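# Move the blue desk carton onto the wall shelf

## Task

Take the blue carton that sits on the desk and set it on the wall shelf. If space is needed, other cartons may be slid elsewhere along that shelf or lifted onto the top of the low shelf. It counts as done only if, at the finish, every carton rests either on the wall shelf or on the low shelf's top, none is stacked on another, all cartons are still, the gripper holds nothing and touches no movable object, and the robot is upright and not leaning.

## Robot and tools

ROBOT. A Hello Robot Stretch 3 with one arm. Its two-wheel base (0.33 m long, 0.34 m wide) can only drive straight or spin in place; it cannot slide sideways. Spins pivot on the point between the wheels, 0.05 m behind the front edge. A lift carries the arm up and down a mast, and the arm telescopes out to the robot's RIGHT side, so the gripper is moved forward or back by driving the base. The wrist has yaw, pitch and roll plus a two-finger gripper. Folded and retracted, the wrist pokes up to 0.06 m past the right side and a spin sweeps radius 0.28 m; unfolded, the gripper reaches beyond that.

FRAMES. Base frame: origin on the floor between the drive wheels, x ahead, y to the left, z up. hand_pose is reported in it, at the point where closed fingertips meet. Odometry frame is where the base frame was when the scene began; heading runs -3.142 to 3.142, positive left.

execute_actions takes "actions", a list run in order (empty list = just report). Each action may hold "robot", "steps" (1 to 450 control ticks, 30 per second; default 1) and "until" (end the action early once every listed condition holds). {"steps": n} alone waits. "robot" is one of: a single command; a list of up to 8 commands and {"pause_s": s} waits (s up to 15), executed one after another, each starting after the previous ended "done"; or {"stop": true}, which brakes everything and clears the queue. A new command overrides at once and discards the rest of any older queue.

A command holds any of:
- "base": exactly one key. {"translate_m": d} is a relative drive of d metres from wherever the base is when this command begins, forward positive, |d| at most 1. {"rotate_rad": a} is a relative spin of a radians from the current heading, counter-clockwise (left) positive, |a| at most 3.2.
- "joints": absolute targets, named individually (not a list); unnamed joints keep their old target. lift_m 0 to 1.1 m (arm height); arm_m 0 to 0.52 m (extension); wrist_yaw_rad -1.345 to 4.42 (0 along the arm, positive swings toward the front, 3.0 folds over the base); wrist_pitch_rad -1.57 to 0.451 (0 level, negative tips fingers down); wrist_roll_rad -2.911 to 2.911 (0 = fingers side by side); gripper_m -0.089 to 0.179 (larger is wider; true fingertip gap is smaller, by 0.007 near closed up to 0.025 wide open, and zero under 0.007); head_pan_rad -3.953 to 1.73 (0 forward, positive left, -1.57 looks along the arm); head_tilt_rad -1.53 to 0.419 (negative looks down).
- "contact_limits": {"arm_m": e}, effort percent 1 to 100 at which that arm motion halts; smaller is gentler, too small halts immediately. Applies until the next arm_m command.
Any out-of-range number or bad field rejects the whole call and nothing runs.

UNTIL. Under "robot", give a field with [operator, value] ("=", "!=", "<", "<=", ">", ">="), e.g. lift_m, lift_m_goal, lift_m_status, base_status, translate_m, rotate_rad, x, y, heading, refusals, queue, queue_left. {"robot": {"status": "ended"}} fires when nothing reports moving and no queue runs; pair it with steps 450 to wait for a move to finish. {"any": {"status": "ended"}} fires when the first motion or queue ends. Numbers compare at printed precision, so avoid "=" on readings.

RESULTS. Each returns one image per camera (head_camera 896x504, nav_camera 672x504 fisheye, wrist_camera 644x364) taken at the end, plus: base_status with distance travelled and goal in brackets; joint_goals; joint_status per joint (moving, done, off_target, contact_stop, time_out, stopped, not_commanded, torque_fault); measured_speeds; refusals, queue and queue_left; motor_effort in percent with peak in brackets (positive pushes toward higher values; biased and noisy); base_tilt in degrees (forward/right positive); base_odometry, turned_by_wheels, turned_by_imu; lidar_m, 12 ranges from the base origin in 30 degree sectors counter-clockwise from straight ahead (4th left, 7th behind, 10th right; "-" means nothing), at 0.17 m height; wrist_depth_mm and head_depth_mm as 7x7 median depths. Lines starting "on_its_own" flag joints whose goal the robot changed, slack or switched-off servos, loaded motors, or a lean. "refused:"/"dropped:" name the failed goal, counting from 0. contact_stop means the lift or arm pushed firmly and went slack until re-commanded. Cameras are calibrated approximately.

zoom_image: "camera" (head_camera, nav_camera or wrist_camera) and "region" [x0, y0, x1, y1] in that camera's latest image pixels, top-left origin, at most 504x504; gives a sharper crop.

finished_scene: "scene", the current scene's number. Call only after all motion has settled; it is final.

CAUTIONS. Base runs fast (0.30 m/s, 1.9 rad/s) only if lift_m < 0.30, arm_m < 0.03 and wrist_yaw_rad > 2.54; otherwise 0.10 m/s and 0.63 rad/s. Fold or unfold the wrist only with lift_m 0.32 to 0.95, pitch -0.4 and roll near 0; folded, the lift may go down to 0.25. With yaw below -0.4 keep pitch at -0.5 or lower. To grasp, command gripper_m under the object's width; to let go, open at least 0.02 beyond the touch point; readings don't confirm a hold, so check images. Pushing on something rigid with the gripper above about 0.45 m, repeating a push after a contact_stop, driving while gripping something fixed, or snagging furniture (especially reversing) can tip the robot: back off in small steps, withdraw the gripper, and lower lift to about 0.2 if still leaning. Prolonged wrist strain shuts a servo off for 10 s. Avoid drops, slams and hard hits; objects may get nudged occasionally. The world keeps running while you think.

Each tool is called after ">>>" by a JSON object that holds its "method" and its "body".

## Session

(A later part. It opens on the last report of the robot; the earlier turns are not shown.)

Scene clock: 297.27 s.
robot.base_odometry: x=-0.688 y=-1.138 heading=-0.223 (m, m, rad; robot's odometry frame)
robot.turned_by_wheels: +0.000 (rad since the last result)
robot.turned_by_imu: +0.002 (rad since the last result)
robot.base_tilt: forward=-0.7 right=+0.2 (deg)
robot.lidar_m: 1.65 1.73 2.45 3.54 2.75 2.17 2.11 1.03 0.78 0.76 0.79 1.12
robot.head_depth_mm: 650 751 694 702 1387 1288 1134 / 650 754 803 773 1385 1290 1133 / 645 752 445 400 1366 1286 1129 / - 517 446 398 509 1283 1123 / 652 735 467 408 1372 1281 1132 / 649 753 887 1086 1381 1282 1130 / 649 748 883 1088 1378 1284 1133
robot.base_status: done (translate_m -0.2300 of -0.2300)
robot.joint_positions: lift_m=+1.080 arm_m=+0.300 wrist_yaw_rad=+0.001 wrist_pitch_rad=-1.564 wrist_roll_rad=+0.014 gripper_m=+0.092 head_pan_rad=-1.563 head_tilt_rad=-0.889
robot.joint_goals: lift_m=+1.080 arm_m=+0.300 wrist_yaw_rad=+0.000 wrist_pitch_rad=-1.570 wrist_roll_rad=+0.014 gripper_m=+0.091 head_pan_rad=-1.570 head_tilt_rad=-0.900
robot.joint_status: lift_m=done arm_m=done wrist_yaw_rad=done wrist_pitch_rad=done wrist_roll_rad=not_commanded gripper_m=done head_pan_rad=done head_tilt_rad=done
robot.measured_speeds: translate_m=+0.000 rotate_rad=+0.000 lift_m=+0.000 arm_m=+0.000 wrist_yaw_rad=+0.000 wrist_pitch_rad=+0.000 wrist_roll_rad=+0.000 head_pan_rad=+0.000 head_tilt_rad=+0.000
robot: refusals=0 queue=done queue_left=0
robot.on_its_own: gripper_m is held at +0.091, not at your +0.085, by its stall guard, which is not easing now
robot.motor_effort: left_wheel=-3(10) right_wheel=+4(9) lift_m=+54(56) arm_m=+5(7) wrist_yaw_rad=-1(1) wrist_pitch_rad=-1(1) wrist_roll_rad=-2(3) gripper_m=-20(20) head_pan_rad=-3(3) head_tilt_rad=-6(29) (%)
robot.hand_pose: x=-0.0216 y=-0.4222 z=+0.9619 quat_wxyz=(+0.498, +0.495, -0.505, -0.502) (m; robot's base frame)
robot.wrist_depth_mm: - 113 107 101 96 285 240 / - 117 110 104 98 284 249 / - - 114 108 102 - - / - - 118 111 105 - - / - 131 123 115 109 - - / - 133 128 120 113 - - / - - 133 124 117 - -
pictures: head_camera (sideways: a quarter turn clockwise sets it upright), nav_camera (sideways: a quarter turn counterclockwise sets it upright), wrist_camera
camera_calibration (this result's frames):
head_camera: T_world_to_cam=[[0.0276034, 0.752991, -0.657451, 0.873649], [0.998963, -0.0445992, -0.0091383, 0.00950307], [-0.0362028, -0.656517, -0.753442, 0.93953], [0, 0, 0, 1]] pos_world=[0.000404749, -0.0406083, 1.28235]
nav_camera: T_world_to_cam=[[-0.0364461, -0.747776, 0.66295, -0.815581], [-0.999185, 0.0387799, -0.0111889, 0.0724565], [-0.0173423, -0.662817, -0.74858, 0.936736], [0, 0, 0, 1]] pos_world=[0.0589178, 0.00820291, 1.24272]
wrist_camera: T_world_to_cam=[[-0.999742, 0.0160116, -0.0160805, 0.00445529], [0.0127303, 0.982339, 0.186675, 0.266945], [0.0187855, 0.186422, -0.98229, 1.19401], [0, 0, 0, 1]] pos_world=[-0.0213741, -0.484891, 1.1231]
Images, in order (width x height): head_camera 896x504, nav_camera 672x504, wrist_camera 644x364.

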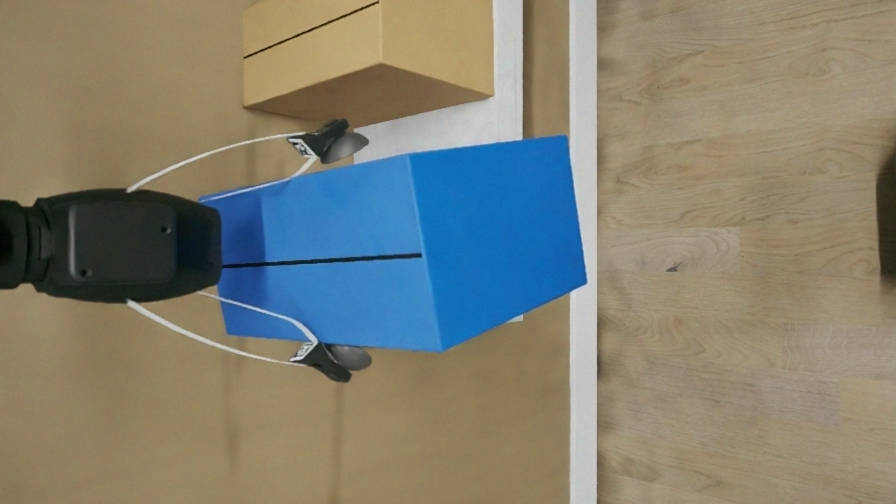

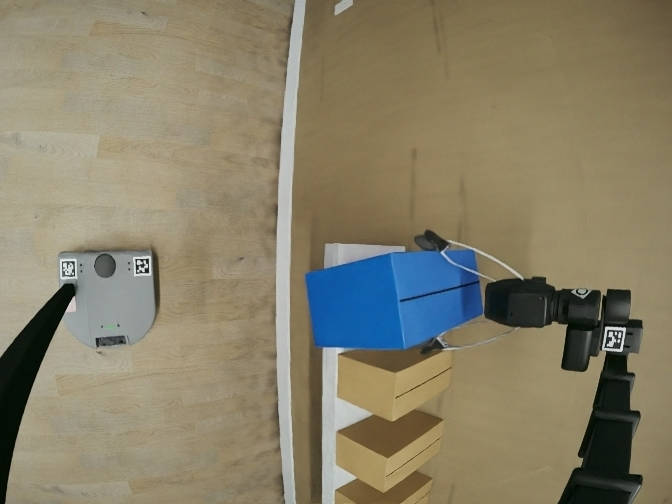

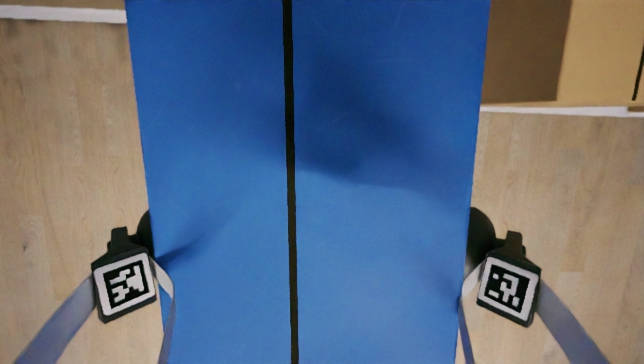

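>>> {"method": "execute_actions", "body": {"actions": [{"robot":[{"joints":{"arm_m":0.49},"contact_limits":{"arm_m":20}},{"joints":{"lift_m":0.96}}],"steps":450,"until":{"robot":{"status":"ended"}}}]}}

Scene clock: 303.27 s.
robot.base_odometry: x=-0.688 y=-1.138 heading=-0.223 (m, m, rad; robot's odometry frame)
robot.turned_by_wheels: +0.000 (rad since the last result)
robot.turned_by_imu: +0.000 (rad since the last result)
robot.base_tilt: forward=-0.9 right=+0.2 (deg)
robot.lidar_m: 1.65 1.74 2.45 3.53 2.75 2.17 2.11 1.03 0.77 0.76 0.79 1.12
robot.head_depth_mm: 621 - 651 705 1383 1282 1133 / - 769 806 775 1375 1279 1138 / 674 750 855 775 1377 1284 1136 / - 729 640 682 1377 1280 1130 / 649 749 713 1022 1379 1279 1136 / 648 752 886 1092 1378 1292 1140 / 649 750 882 1091 1365 1279 1134
robot.base_status: done (translate_m -0.2300 of -0.2300)
robot.joint_positions: lift_m=+0.960 arm_m=+0.490 wrist_yaw_rad=+0.001 wrist_pitch_rad=-1.564 wrist_roll_rad=+0.014 gripper_m=+0.092 head_pan_rad=-1.563 head_tilt_rad=-0.889
robot.joint_goals: lift_m=+0.960 arm_m=+0.490 wrist_yaw_rad=+0.000 wrist_pitch_rad=-1.570 wrist_roll_rad=+0.014 gripper_m=+0.091 head_pan_rad=-1.570 head_tilt_rad=-0.900
robot.joint_status: lift_m=done arm_m=done wrist_yaw_rad=done wrist_pitch_rad=done wrist_roll_rad=not_commanded gripper_m=done head_pan_rad=done head_tilt_rad=done
robot.measured_speeds: translate_m=+0.000 rotate_rad=+0.000 lift_m=+0.000 arm_m=+0.000 wrist_yaw_rad=+0.000 wrist_pitch_rad=+0.000 wrist_roll_rad=+0.000 head_pan_rad=+0.000 head_tilt_rad=+0.000
robot: refusals=0 queue=done queue_left=0
robot.on_its_own: gripper_m is held at +0.091, not at your +0.085, by its stall guard, which is not easing now
robot.motor_effort: left_wheel=-3(4) right_wheel=+4(4) lift_m=+29(54) arm_m=+5(5) wrist_yaw_rad=-1(1) wrist_pitch_rad=-1(1) wrist_roll_rad=-3(3) gripper_m=-20(20) head_pan_rad=-2(2) head_tilt_rad=-6(5) (%)
robot.contact_limits: arm_m 20 (drawing in: default 33, maximum 54; extending or still: default 44, maximum 72)
robot.hand_pose: x=-0.0216 y=-0.6122 z=+0.8427 quat_wxyz=(+0.498, +0.495, -0.505, -0.502) (m; robot's base frame)
robot.wrist_depth_mm: 352 113 106 101 96 254 221 / 968 118 110 104 99 290 220 / - 996 114 108 102 308 219 / - - 119 111 105 305 219 / - 131 123 115 109 286 219 / - 134 128 120 112 - 218 / - - 133 124 116 - 206
pictures: head_camera (sideways: a quarter turn clockwise sets it upright), nav_camera (sideways: a quarter turn counterclockwise sets it upright), wrist_camera
camera_calibration (this result's frames):
head_camera: T_world_to_cam=[[0.0276031, 0.753021, -0.657417, 0.873605], [0.998963, -0.0445986, -0.00914064, 0.00950611], [-0.036203, -0.656483, -0.753471, 0.939568], [0, 0, 0, 1]] pos_world=[0.000404747, -0.0406075, 1.28235]
nav_camera: T_world_to_cam=[[-0.0364458, -0.747806, 0.662916, -0.815537], [-0.999185, 0.0387803, -0.0111869, 0.0724538], [-0.0173424, -0.662784, -0.74861, 0.936775], [0, 0, 0, 1]] pos_world=[0.0589178, 0.00820556, 1.24272]
wrist_camera: T_world_to_cam=[[-0.999742, 0.016034, -0.0160818, 0.00559688], [0.0127535, 0.982354, 0.186598, 0.475928], [0.0187899, 0.186345, -0.982305, 1.11234], [0, 0, 0, 1]] pos_world=[-0.0213751, -0.674899, 1.00394]
Images, in order (width x height): head_camera 896x504, nav_camera 672x504, wrist_camera 644x364.

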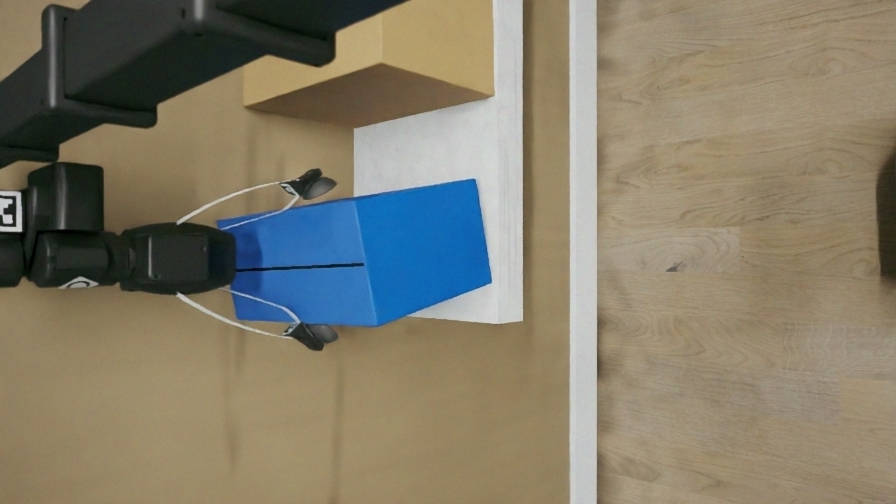

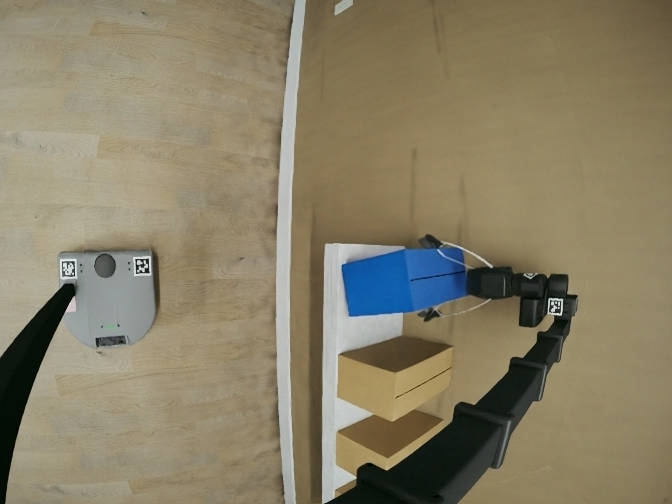

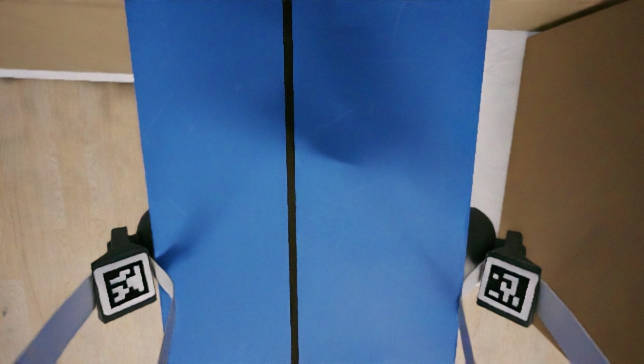

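>>> {"method": "execute_actions", "body": {"actions": [{"robot":[{"base":{"translate_m":-0.012}},{"joints":{"lift_m":0.93}}],"steps":450,"until":{"robot":{"status":"ended"}}}]}}

Scene clock: 307.30 s.
robot.base_odometry: x=-0.699 y=-1.135 heading=-0.224 (m, m, rad; robot's odometry frame)
robot.turned_by_wheels: +0.000 (rad since the last result)
robot.turned_by_imu: -0.003 (rad since the last result)
robot.base_tilt: forward=-0.8 right=+0.1 (deg)
robot.lidar_m: 1.66 1.75 2.46 3.53 2.74 2.16 2.10 1.03 0.78 0.76 0.79 1.11
robot.head_depth_mm: 643 - - 732 1388 1285 1131 / - 780 749 757 1379 1288 1131 / - 750 869 775 1373 1286 1140 / - - 669 685 1376 1281 1128 / 652 752 828 817 1366 1277 1140 / 650 752 889 1085 1370 1284 1122 / 648 749 887 1089 1377 1272 1127
robot.base_status: done (translate_m -0.0120 of -0.0120)
robot.joint_positions: lift_m=+0.937 arm_m=+0.490 wrist_yaw_rad=+0.001 wrist_pitch_rad=-1.565 wrist_roll_rad=+0.012 gripper_m=+0.092 head_pan_rad=-1.563 head_tilt_rad=-0.889
robot.joint_goals: lift_m=+0.936 arm_m=+0.490 wrist_yaw_rad=+0.000 wrist_pitch_rad=-1.570 wrist_roll_rad=+0.012 gripper_m=+0.091 head_pan_rad=-1.570 head_tilt_rad=-0.900
robot.joint_status: lift_m=contact_stop arm_m=done wrist_yaw_rad=done wrist_pitch_rad=done wrist_roll_rad=not_commanded gripper_m=done head_pan_rad=done head_tilt_rad=done
robot.measured_speeds: translate_m=+0.000 rotate_rad=+0.000 lift_m=+0.009 arm_m=+0.000 wrist_yaw_rad=+0.010 wrist_pitch_rad=+0.000 wrist_roll_rad=-0.048 head_pan_rad=+0.000 head_tilt_rad=+0.000
robot: refusals=0 queue=dropped queue_left=0
robot.on_its_own: gripper_m is held at +0.091, not at your +0.085, by its stall guard, which is not easing now; lift_m is slack since a contact_stop, until your next command for it (your +0.930 is given up)
robot.motor_effort: left_wheel=-4(9) right_wheel=+5(7) lift_m=+26(29) arm_m=+4(5) wrist_yaw_rad=-2(2) wrist_pitch_rad=+0(0) wrist_roll_rad=-1(2) gripper_m=-20(20) head_pan_rad=-3(3) head_tilt_rad=-6(6) (%)
robot.contact_limits: arm_m 20 (drawing in: default 33, maximum 54; extending or still: default 44, maximum 72)
robot.hand_pose: x=-0.0217 y=-0.6119 z=+0.8190 quat_wxyz=(+0.499, +0.496, -0.504, -0.502) (m; robot's base frame)
robot.wrist_depth_mm: 343 111 105 100 95 252 204 / 920 116 109 103 98 267 203 / 983 120 113 107 101 284 203 / - - 117 111 105 284 202 / - 129 121 114 108 264 201 / - 132 126 119 112 - 200 / - - 131 123 116 - 191
pictures: head_camera (sideways: a quarter turn clockwise sets it upright), nav_camera (sideways: a quarter turn counterclockwise sets it upright), wrist_camera
camera_calibration (this result's frames):
head_camera: T_world_to_cam=[[0.0276015, 0.753266, -0.657137, 0.873239], [0.998963, -0.0445955, -0.00916003, 0.00953136], [-0.0362053, -0.656203, -0.753716, 0.939886], [0, 0, 0, 1]] pos_world=[0.000404683, -0.0406002, 1.28233]
nav_camera: T_world_to_cam=[[-0.0364441, -0.748053, 0.662638, -0.815174], [-0.999185, 0.0387847, -0.0111696, 0.0724313], [-0.0173447, -0.662505, -0.748857, 0.937096], [0, 0, 0, 1]] pos_world=[0.0589177, 0.0082276, 1.24273]
wrist_camera: T_world_to_cam=[[-0.999784, 0.0132211, -0.0160514, 0.00345051], [0.00997298, 0.982158, 0.187793, 0.478911], [0.0182479, 0.187593, -0.982077, 1.0896], [0, 0, 0, 1]] pos_world=[-0.0212093, -0.674813, 0.980189]
Images, in order (width x height): head_camera 896x504, nav_camera 672x504, wrist_camera 644x364.

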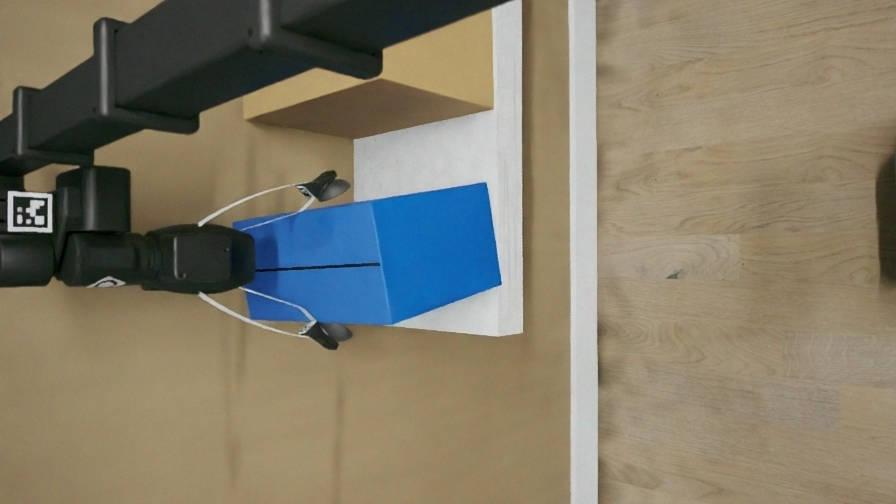

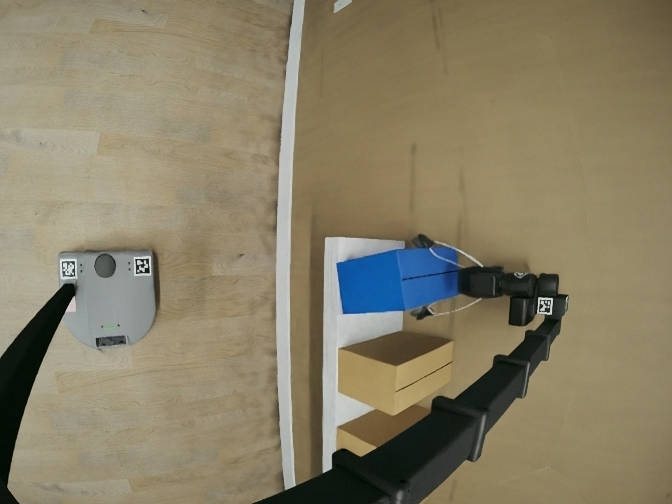

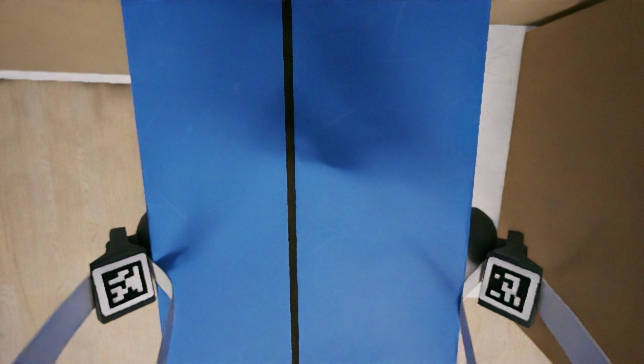

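Contact made. Releasing and lifting clear.

>>> {"method": "execute_actions", "body": {"actions": [{"robot":[{"joints":{"gripper_m":0.135}},{"pause_s":0.7},{"joints":{"lift_m":1.09}},{"joints":{"arm_m":0.05}}],"steps":450,"until":{"robot":{"status":"ended"}}},{"steps":20}]}}

Scene clock: 316.83 s.
robot.base_odometry: x=-0.699 y=-1.135 heading=-0.223 (m, m, rad; robot's odometry frame)
robot.turned_by_wheels: +0.000 (rad since the last result)
robot.turned_by_imu: +0.000 (rad since the last result)
robot.base_tilt: forward=-0.7 right=+0.1 (deg)
robot.lidar_m: 1.66 1.74 2.46 3.51 2.74 2.15 2.09 1.03 0.78 0.75 0.79 1.12
robot.head_depth_mm: - - 694 703 1360 1261 1130 / - - - - 1329 - - / - - - - 289 - - / - - - - 293 - - / 650 754 891 368 310 - - / 648 752 887 1084 1358 1248 1129 / 650 752 885 1082 1373 1280 1125
robot.base_status: done (translate_m -0.0120 of -0.0120)
robot.joint_positions: lift_m=+1.090 arm_m=+0.050 wrist_yaw_rad=+0.002 wrist_pitch_rad=-1.565 wrist_roll_rad=+0.011 gripper_m=+0.135 head_pan_rad=-1.563 head_tilt_rad=-0.889
robot.joint_goals: lift_m=+1.090 arm_m=+0.050 wrist_yaw_rad=+0.000 wrist_pitch_rad=-1.570 wrist_roll_rad=+0.011 gripper_m=+0.135 head_pan_rad=-1.570 head_tilt_rad=-0.900
robot.joint_status: lift_m=done arm_m=done wrist_yaw_rad=done wrist_pitch_rad=done wrist_roll_rad=not_commanded gripper_m=done head_pan_rad=done head_tilt_rad=done
robot.measured_speeds: translate_m=+0.000 rotate_rad=+0.000 lift_m=+0.000 arm_m=+0.000 wrist_yaw_rad=+0.000 wrist_pitch_rad=+0.000 wrist_roll_rad=+0.000 head_pan_rad=+0.000 head_tilt_rad=+0.000
robot: refusals=0 queue=done queue_left=0
robot.motor_effort: left_wheel=+0(8) right_wheel=+1(19) lift_m=+54(56) arm_m=-6(6) wrist_yaw_rad=-2(3) wrist_pitch_rad=-1(1) wrist_roll_rad=+0(0) gripper_m=-6(71) head_pan_rad=-3(3) head_tilt_rad=-6(6) (%)
robot.hand_pose: x=-0.0217 y=-0.1727 z=+0.9719 quat_wxyz=(+0.499, +0.496, -0.503, -0.501) (m; robot's base frame)
robot.wrist_depth_mm: - 113 106 101 96 - - / - 117 110 104 99 - - / - - 114 108 102 - - / - - 118 111 105 - - / - - 122 115 109 - - / - 133 127 119 113 - - / - - 132 123 117 - -
pictures: head_camera (sideways: a quarter turn clockwise sets it upright), nav_camera (sideways: a quarter turn counterclockwise sets it upright), wrist_camera
camera_calibration (this result's frames):
head_camera: T_world_to_cam=[[0.0276014, 0.753266, -0.657137, 0.873239], [0.998963, -0.0445953, -0.00916003, 0.00953135], [-0.0362052, -0.656203, -0.753716, 0.939886], [0, 0, 0, 1]] pos_world=[0.000404688, -0.0406002, 1.28233]
nav_camera: T_world_to_cam=[[-0.036444, -0.748053, 0.662638, -0.815175], [-0.999185, 0.0387845, -0.0111696, 0.0724313], [-0.0173446, -0.662505, -0.748857, 0.937096], [0, 0, 0, 1]] pos_world=[0.0589177, 0.0082276, 1.24273]
wrist_camera: T_world_to_cam=[[-0.999803, 0.0116893, -0.0160555, -0.000172923], [0.00847956, 0.982298, 0.187134, 0.0195268], [0.0179587, 0.186961, -0.982203, 1.15733], [0, 0, 0, 1]] pos_world=[-0.0211227, -0.235556, 1.13308]
Images, in order (width x height): head_camera 896x504, nav_camera 672x504, wrist_camera 644x364.

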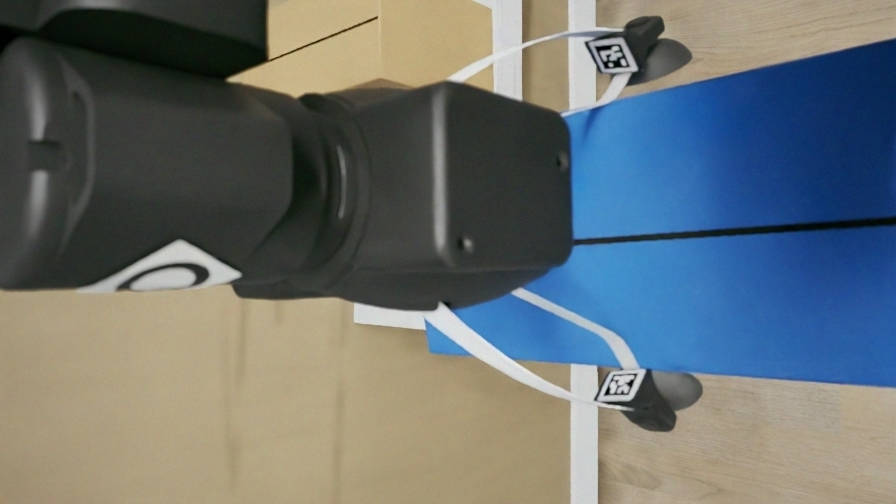

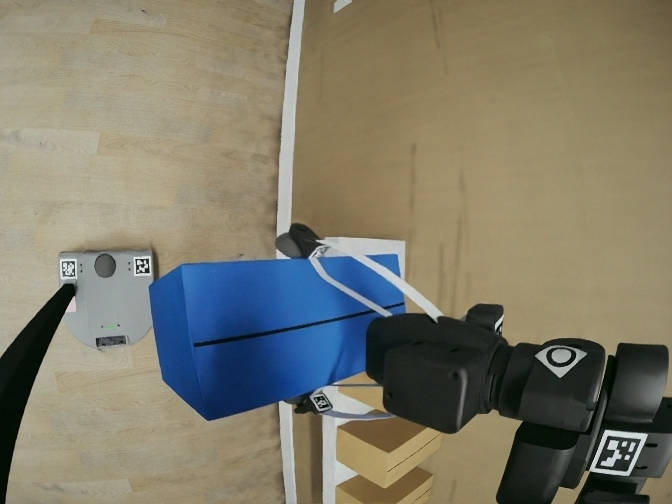

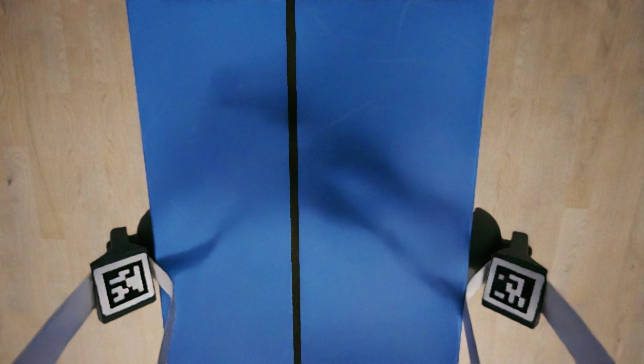

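>>> {"method": "execute_actions", "body": {"actions": [{"robot":[{"joints":{"gripper_m":0.085}},{"base":{"translate_m":0.008}},{"joints":{"arm_m":0.49}},{"joints":{"lift_m":0.945}}],"steps":450,"until":{"robot":{"status":"ended"}}},{"robot":[{"joints":{"gripper_m":0.17}},{"pause_s":0.7},{"joints":{"lift_m":1.0}}],"steps":450,"until":{"robot":{"status":"ended"}}}]}}

Scene clock: 330.43 s.
robot.base_odometry: x=-0.692 y=-1.137 heading=-0.223 (m, m, rad; robot's odometry frame)
robot.turned_by_wheels: +0.000 (rad since the last result)
robot.turned_by_imu: +0.001 (rad since the last result)
robot.base_tilt: forward=-0.7 right=+0.2 (deg)
robot.lidar_m: 1.66 1.74 2.44 3.99 2.74 2.16 2.11 1.03 0.78 0.76 0.79 1.12
robot.head_depth_mm: - 756 692 703 1393 1279 1133 / 664 755 775 771 1389 1292 1133 / 663 752 866 776 1376 1281 1136 / - 786 689 675 1389 1279 1133 / 649 751 865 811 1368 1279 1134 / 648 748 887 1084 1370 1278 1130 / 645 749 884 1082 1371 1281 1128
robot.base_status: done (translate_m +0.0080 of +0.0080)
robot.joint_positions: lift_m=+1.000 arm_m=+0.490 wrist_yaw_rad=+0.001 wrist_pitch_rad=-1.564 wrist_roll_rad=+0.011 gripper_m=+0.170 head_pan_rad=-1.563 head_tilt_rad=-0.889
robot.joint_goals: lift_m=+1.000 arm_m=+0.490 wrist_yaw_rad=+0.000 wrist_pitch_rad=-1.570 wrist_roll_rad=+0.011 gripper_m=+0.170 head_pan_rad=-1.570 head_tilt_rad=-0.900
robot.joint_status: lift_m=done arm_m=done wrist_yaw_rad=done wrist_pitch_rad=done wrist_roll_rad=not_commanded gripper_m=done head_pan_rad=done head_tilt_rad=done
robot.measured_speeds: translate_m=+0.000 rotate_rad=+0.000 lift_m=+0.000 arm_m=+0.000 wrist_yaw_rad=+0.000 wrist_pitch_rad=+0.000 wrist_roll_rad=+0.000 head_pan_rad=+0.000 head_tilt_rad=+0.000
robot: refusals=0 queue=done queue_left=0
robot.motor_effort: left_wheel=-1(6) right_wheel=+2(7) lift_m=+53(57) arm_m=+5(4) wrist_yaw_rad=-1(2) wrist_pitch_rad=-1(1) wrist_roll_rad=-1(0) gripper_m=+1(97) head_pan_rad=-3(3) head_tilt_rad=-6(6) (%)
robot.hand_pose: x=-0.0216 y=-0.6121 z=+0.8819 quat_wxyz=(+0.499, +0.496, -0.504, -0.501) (m; robot's base frame)
robot.wrist_depth_mm: 350 335 258 165 165 280 212 / 963 928 518 171 170 317 211 / - - - 176 176 318 210 / - - - 182 183 315 210 / - - - 189 191 366 209 / - - - 196 198 - 200 / - - - 204 207 - 214
pictures: head_camera (sideways: a quarter turn clockwise sets it upright), nav_camera (sideways: a quarter turn counterclockwise sets it upright), wrist_camera
camera_calibration (this result's frames):
head_camera: T_world_to_cam=[[0.0276015, 0.753266, -0.657137, 0.873239], [0.998963, -0.0445956, -0.00916004, 0.00953136], [-0.0362053, -0.656203, -0.753716, 0.939886], [0, 0, 0, 1]] pos_world=[0.000404678, -0.0406002, 1.28233]
nav_camera: T_world_to_cam=[[-0.0364442, -0.748053, 0.662637, -0.815174], [-0.999185, 0.0387848, -0.0111696, 0.0724313], [-0.0173448, -0.662505, -0.748857, 0.937096], [0, 0, 0, 1]] pos_world=[0.0589177, 0.00822759, 1.24273]
wrist_camera: T_world_to_cam=[[-0.99979, 0.0127544, -0.0160591, 0.00419788], [0.00953026, 0.982339, 0.186866, 0.46823], [0.0181589, 0.186674, -0.982254, 1.15097], [0, 0, 0, 1]] pos_world=[-0.0211658, -0.674872, 1.04312]
Images, in order (width x height): head_camera 896x504, nav_camera 672x504, wrist_camera 644x364.

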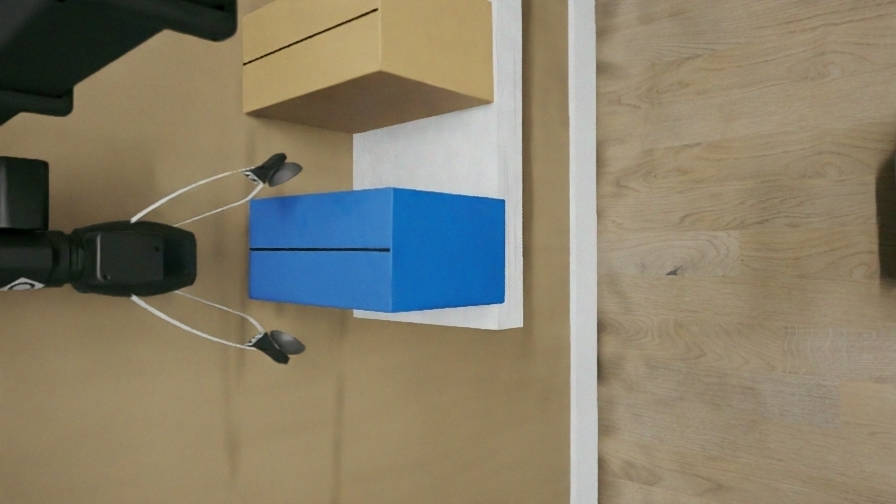

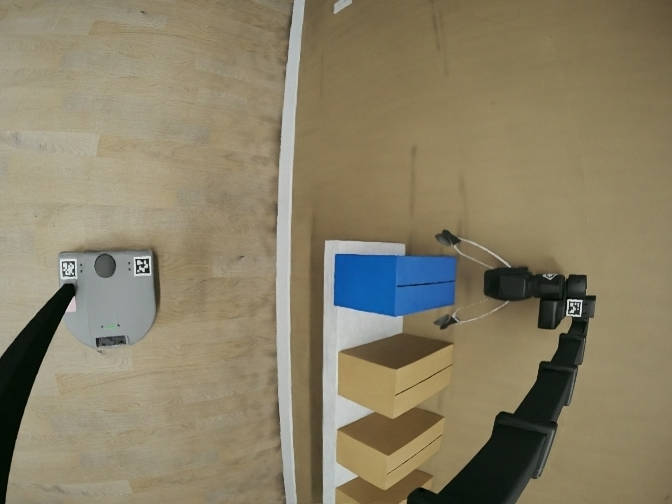

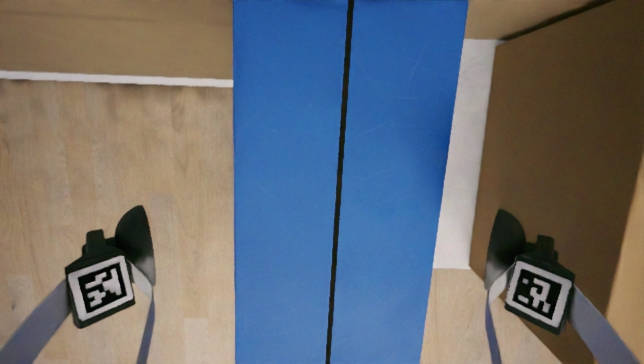

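Placed. Clearing the arm and checking the carton on the low shelf.

>>> {"method": "execute_actions", "body": {"actions": [{"robot":[{"joints":{"lift_m":1.08}},{"joints":{"arm_m":0.0,"head_pan_rad":-3.4,"head_tilt_rad":-0.35}}],"steps":450,"until":{"robot":{"status":"ended"}}}]}}

Scene clock: 337.37 s.
robot.base_odometry: x=-0.692 y=-1.137 heading=-0.223 (m, m, rad; robot's odometry frame)
robot.turned_by_wheels: +0.000 (rad since the last result)
robot.turned_by_imu: +0.001 (rad since the last result)
robot.base_tilt: forward=-0.7 right=+0.1 (deg)
robot.lidar_m: 1.66 1.74 2.44 3.98 2.74 2.17 2.10 1.03 0.78 0.76 0.79 1.12
robot.head_depth_mm: - - - - - 1779 1493 / - - - - - 1768 1511 / 1977 2061 - - - - 1495 / 1937 2043 - - - - 1518 / 1868 1980 - - - - 1492 / 1838 1932 - - - - 1480 / 1784 1884 - - - - 1455
robot.base_status: done (translate_m +0.0080 of +0.0080)
robot.joint_positions: lift_m=+1.080 arm_m=+0.000 wrist_yaw_rad=+0.001 wrist_pitch_rad=-1.564 wrist_roll_rad=+0.011 gripper_m=+0.170 head_pan_rad=-3.393 head_tilt_rad=-0.360
robot.joint_goals: lift_m=+1.080 arm_m=+0.000 wrist_yaw_rad=+0.000 wrist_pitch_rad=-1.570 wrist_roll_rad=+0.011 gripper_m=+0.170 head_pan_rad=-3.400 head_tilt_rad=-0.350
robot.joint_status: lift_m=done arm_m=done wrist_yaw_rad=done wrist_pitch_rad=done wrist_roll_rad=not_commanded gripper_m=done head_pan_rad=done head_tilt_rad=done
robot.measured_speeds: translate_m=+0.000 rotate_rad=+0.000 lift_m=+0.000 arm_m=+0.000 wrist_yaw_rad=+0.000 wrist_pitch_rad=+0.000 wrist_roll_rad=+0.000 head_pan_rad=+0.000 head_tilt_rad=+0.000
robot: refusals=0 queue=done queue_left=0
robot.motor_effort: left_wheel=-2(1) right_wheel=+2(2) lift_m=+53(55) arm_m=-6(4) wrist_yaw_rad=-1(1) wrist_pitch_rad=-1(1) wrist_roll_rad=+0(0) gripper_m=+1(1) head_pan_rad=-3(40) head_tilt_rad=+5(38) (%)
robot.hand_pose: x=-0.0216 y=-0.1228 z=+0.9619 quat_wxyz=(+0.499, +0.496, -0.504, -0.501) (m; robot's base frame)
robot.wrist_depth_mm: - - - - - - - / - - - - - - - / - - - - - - - / - - - - - - - / - - - - - - - / - - - - - - - / - - - - - - -
pictures: head_camera (sideways: a quarter turn clockwise sets it upright), nav_camera (sideways: a quarter turn counterclockwise sets it upright), wrist_camera
camera_calibration (this result's frames):
head_camera: T_world_to_cam=[[0.299368, -0.111181, -0.947638, 1.25035], [-0.296365, -0.954897, 0.0184085, -0.0184615], [-0.906944, 0.275335, -0.318816, 0.379385], [0, 0, 0, 1]] pos_world=[-0.0357047, 0.0169282, 1.30617]
nav_camera: T_world_to_cam=[[-0.290074, 0.117884, 0.949716, -1.18794], [0.281623, 0.958957, -0.0330139, 0.0930728], [-0.914629, 0.257885, -0.311367, 0.373381], [0, 0, 0, 1]] pos_world=[-0.0292977, -0.0455034, 1.24754]
wrist_camera: T_world_to_cam=[[-0.99979, 0.0127542, -0.0160591, -0.000758147], [0.00953, 0.982339, 0.186866, -0.027373], [0.0181588, 0.186674, -0.982254, 1.13821], [0, 0, 0, 1]] pos_world=[-0.0211658, -0.185576, 1.12312]
Images, in order (width x height): head_camera 896x504, nav_camera 672x504, wrist_camera 644x364.

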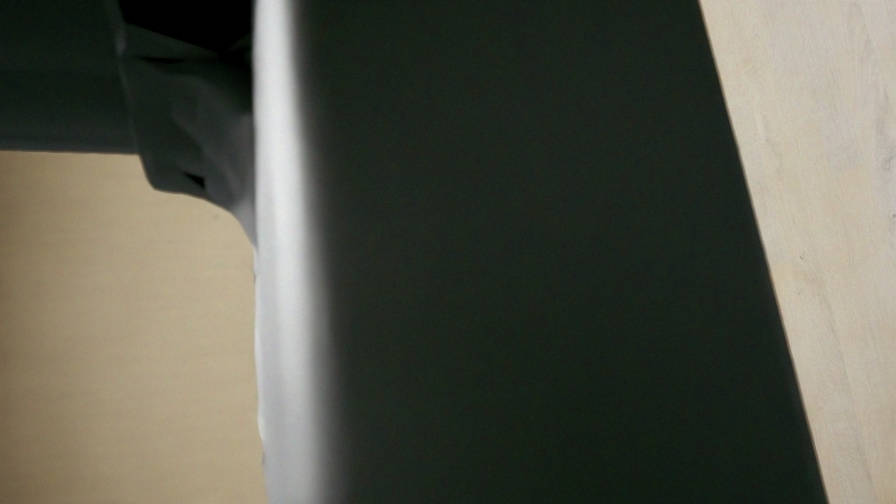

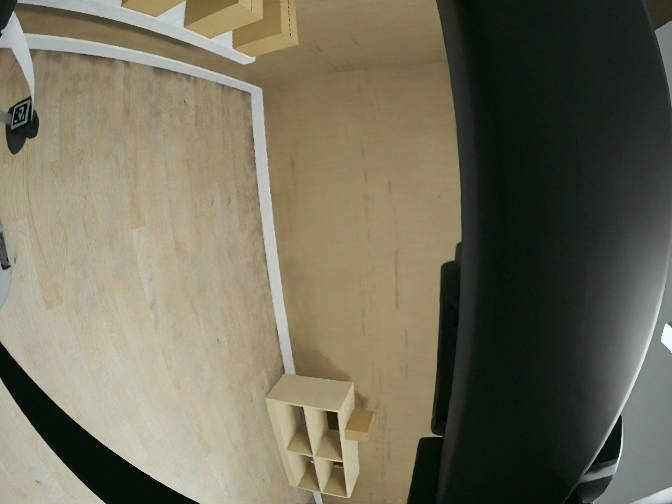

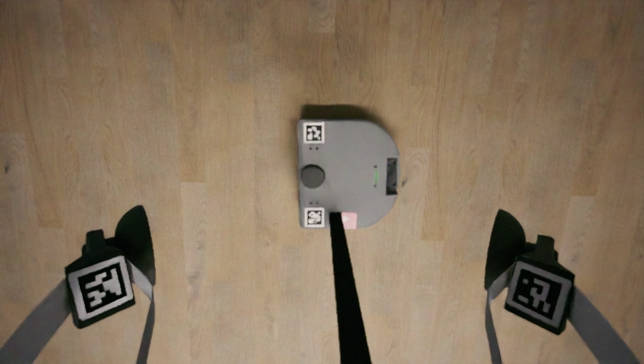

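>>> {"method": "finished_scene", "body": {"scene": 1}}

The scene is finished: the task was done.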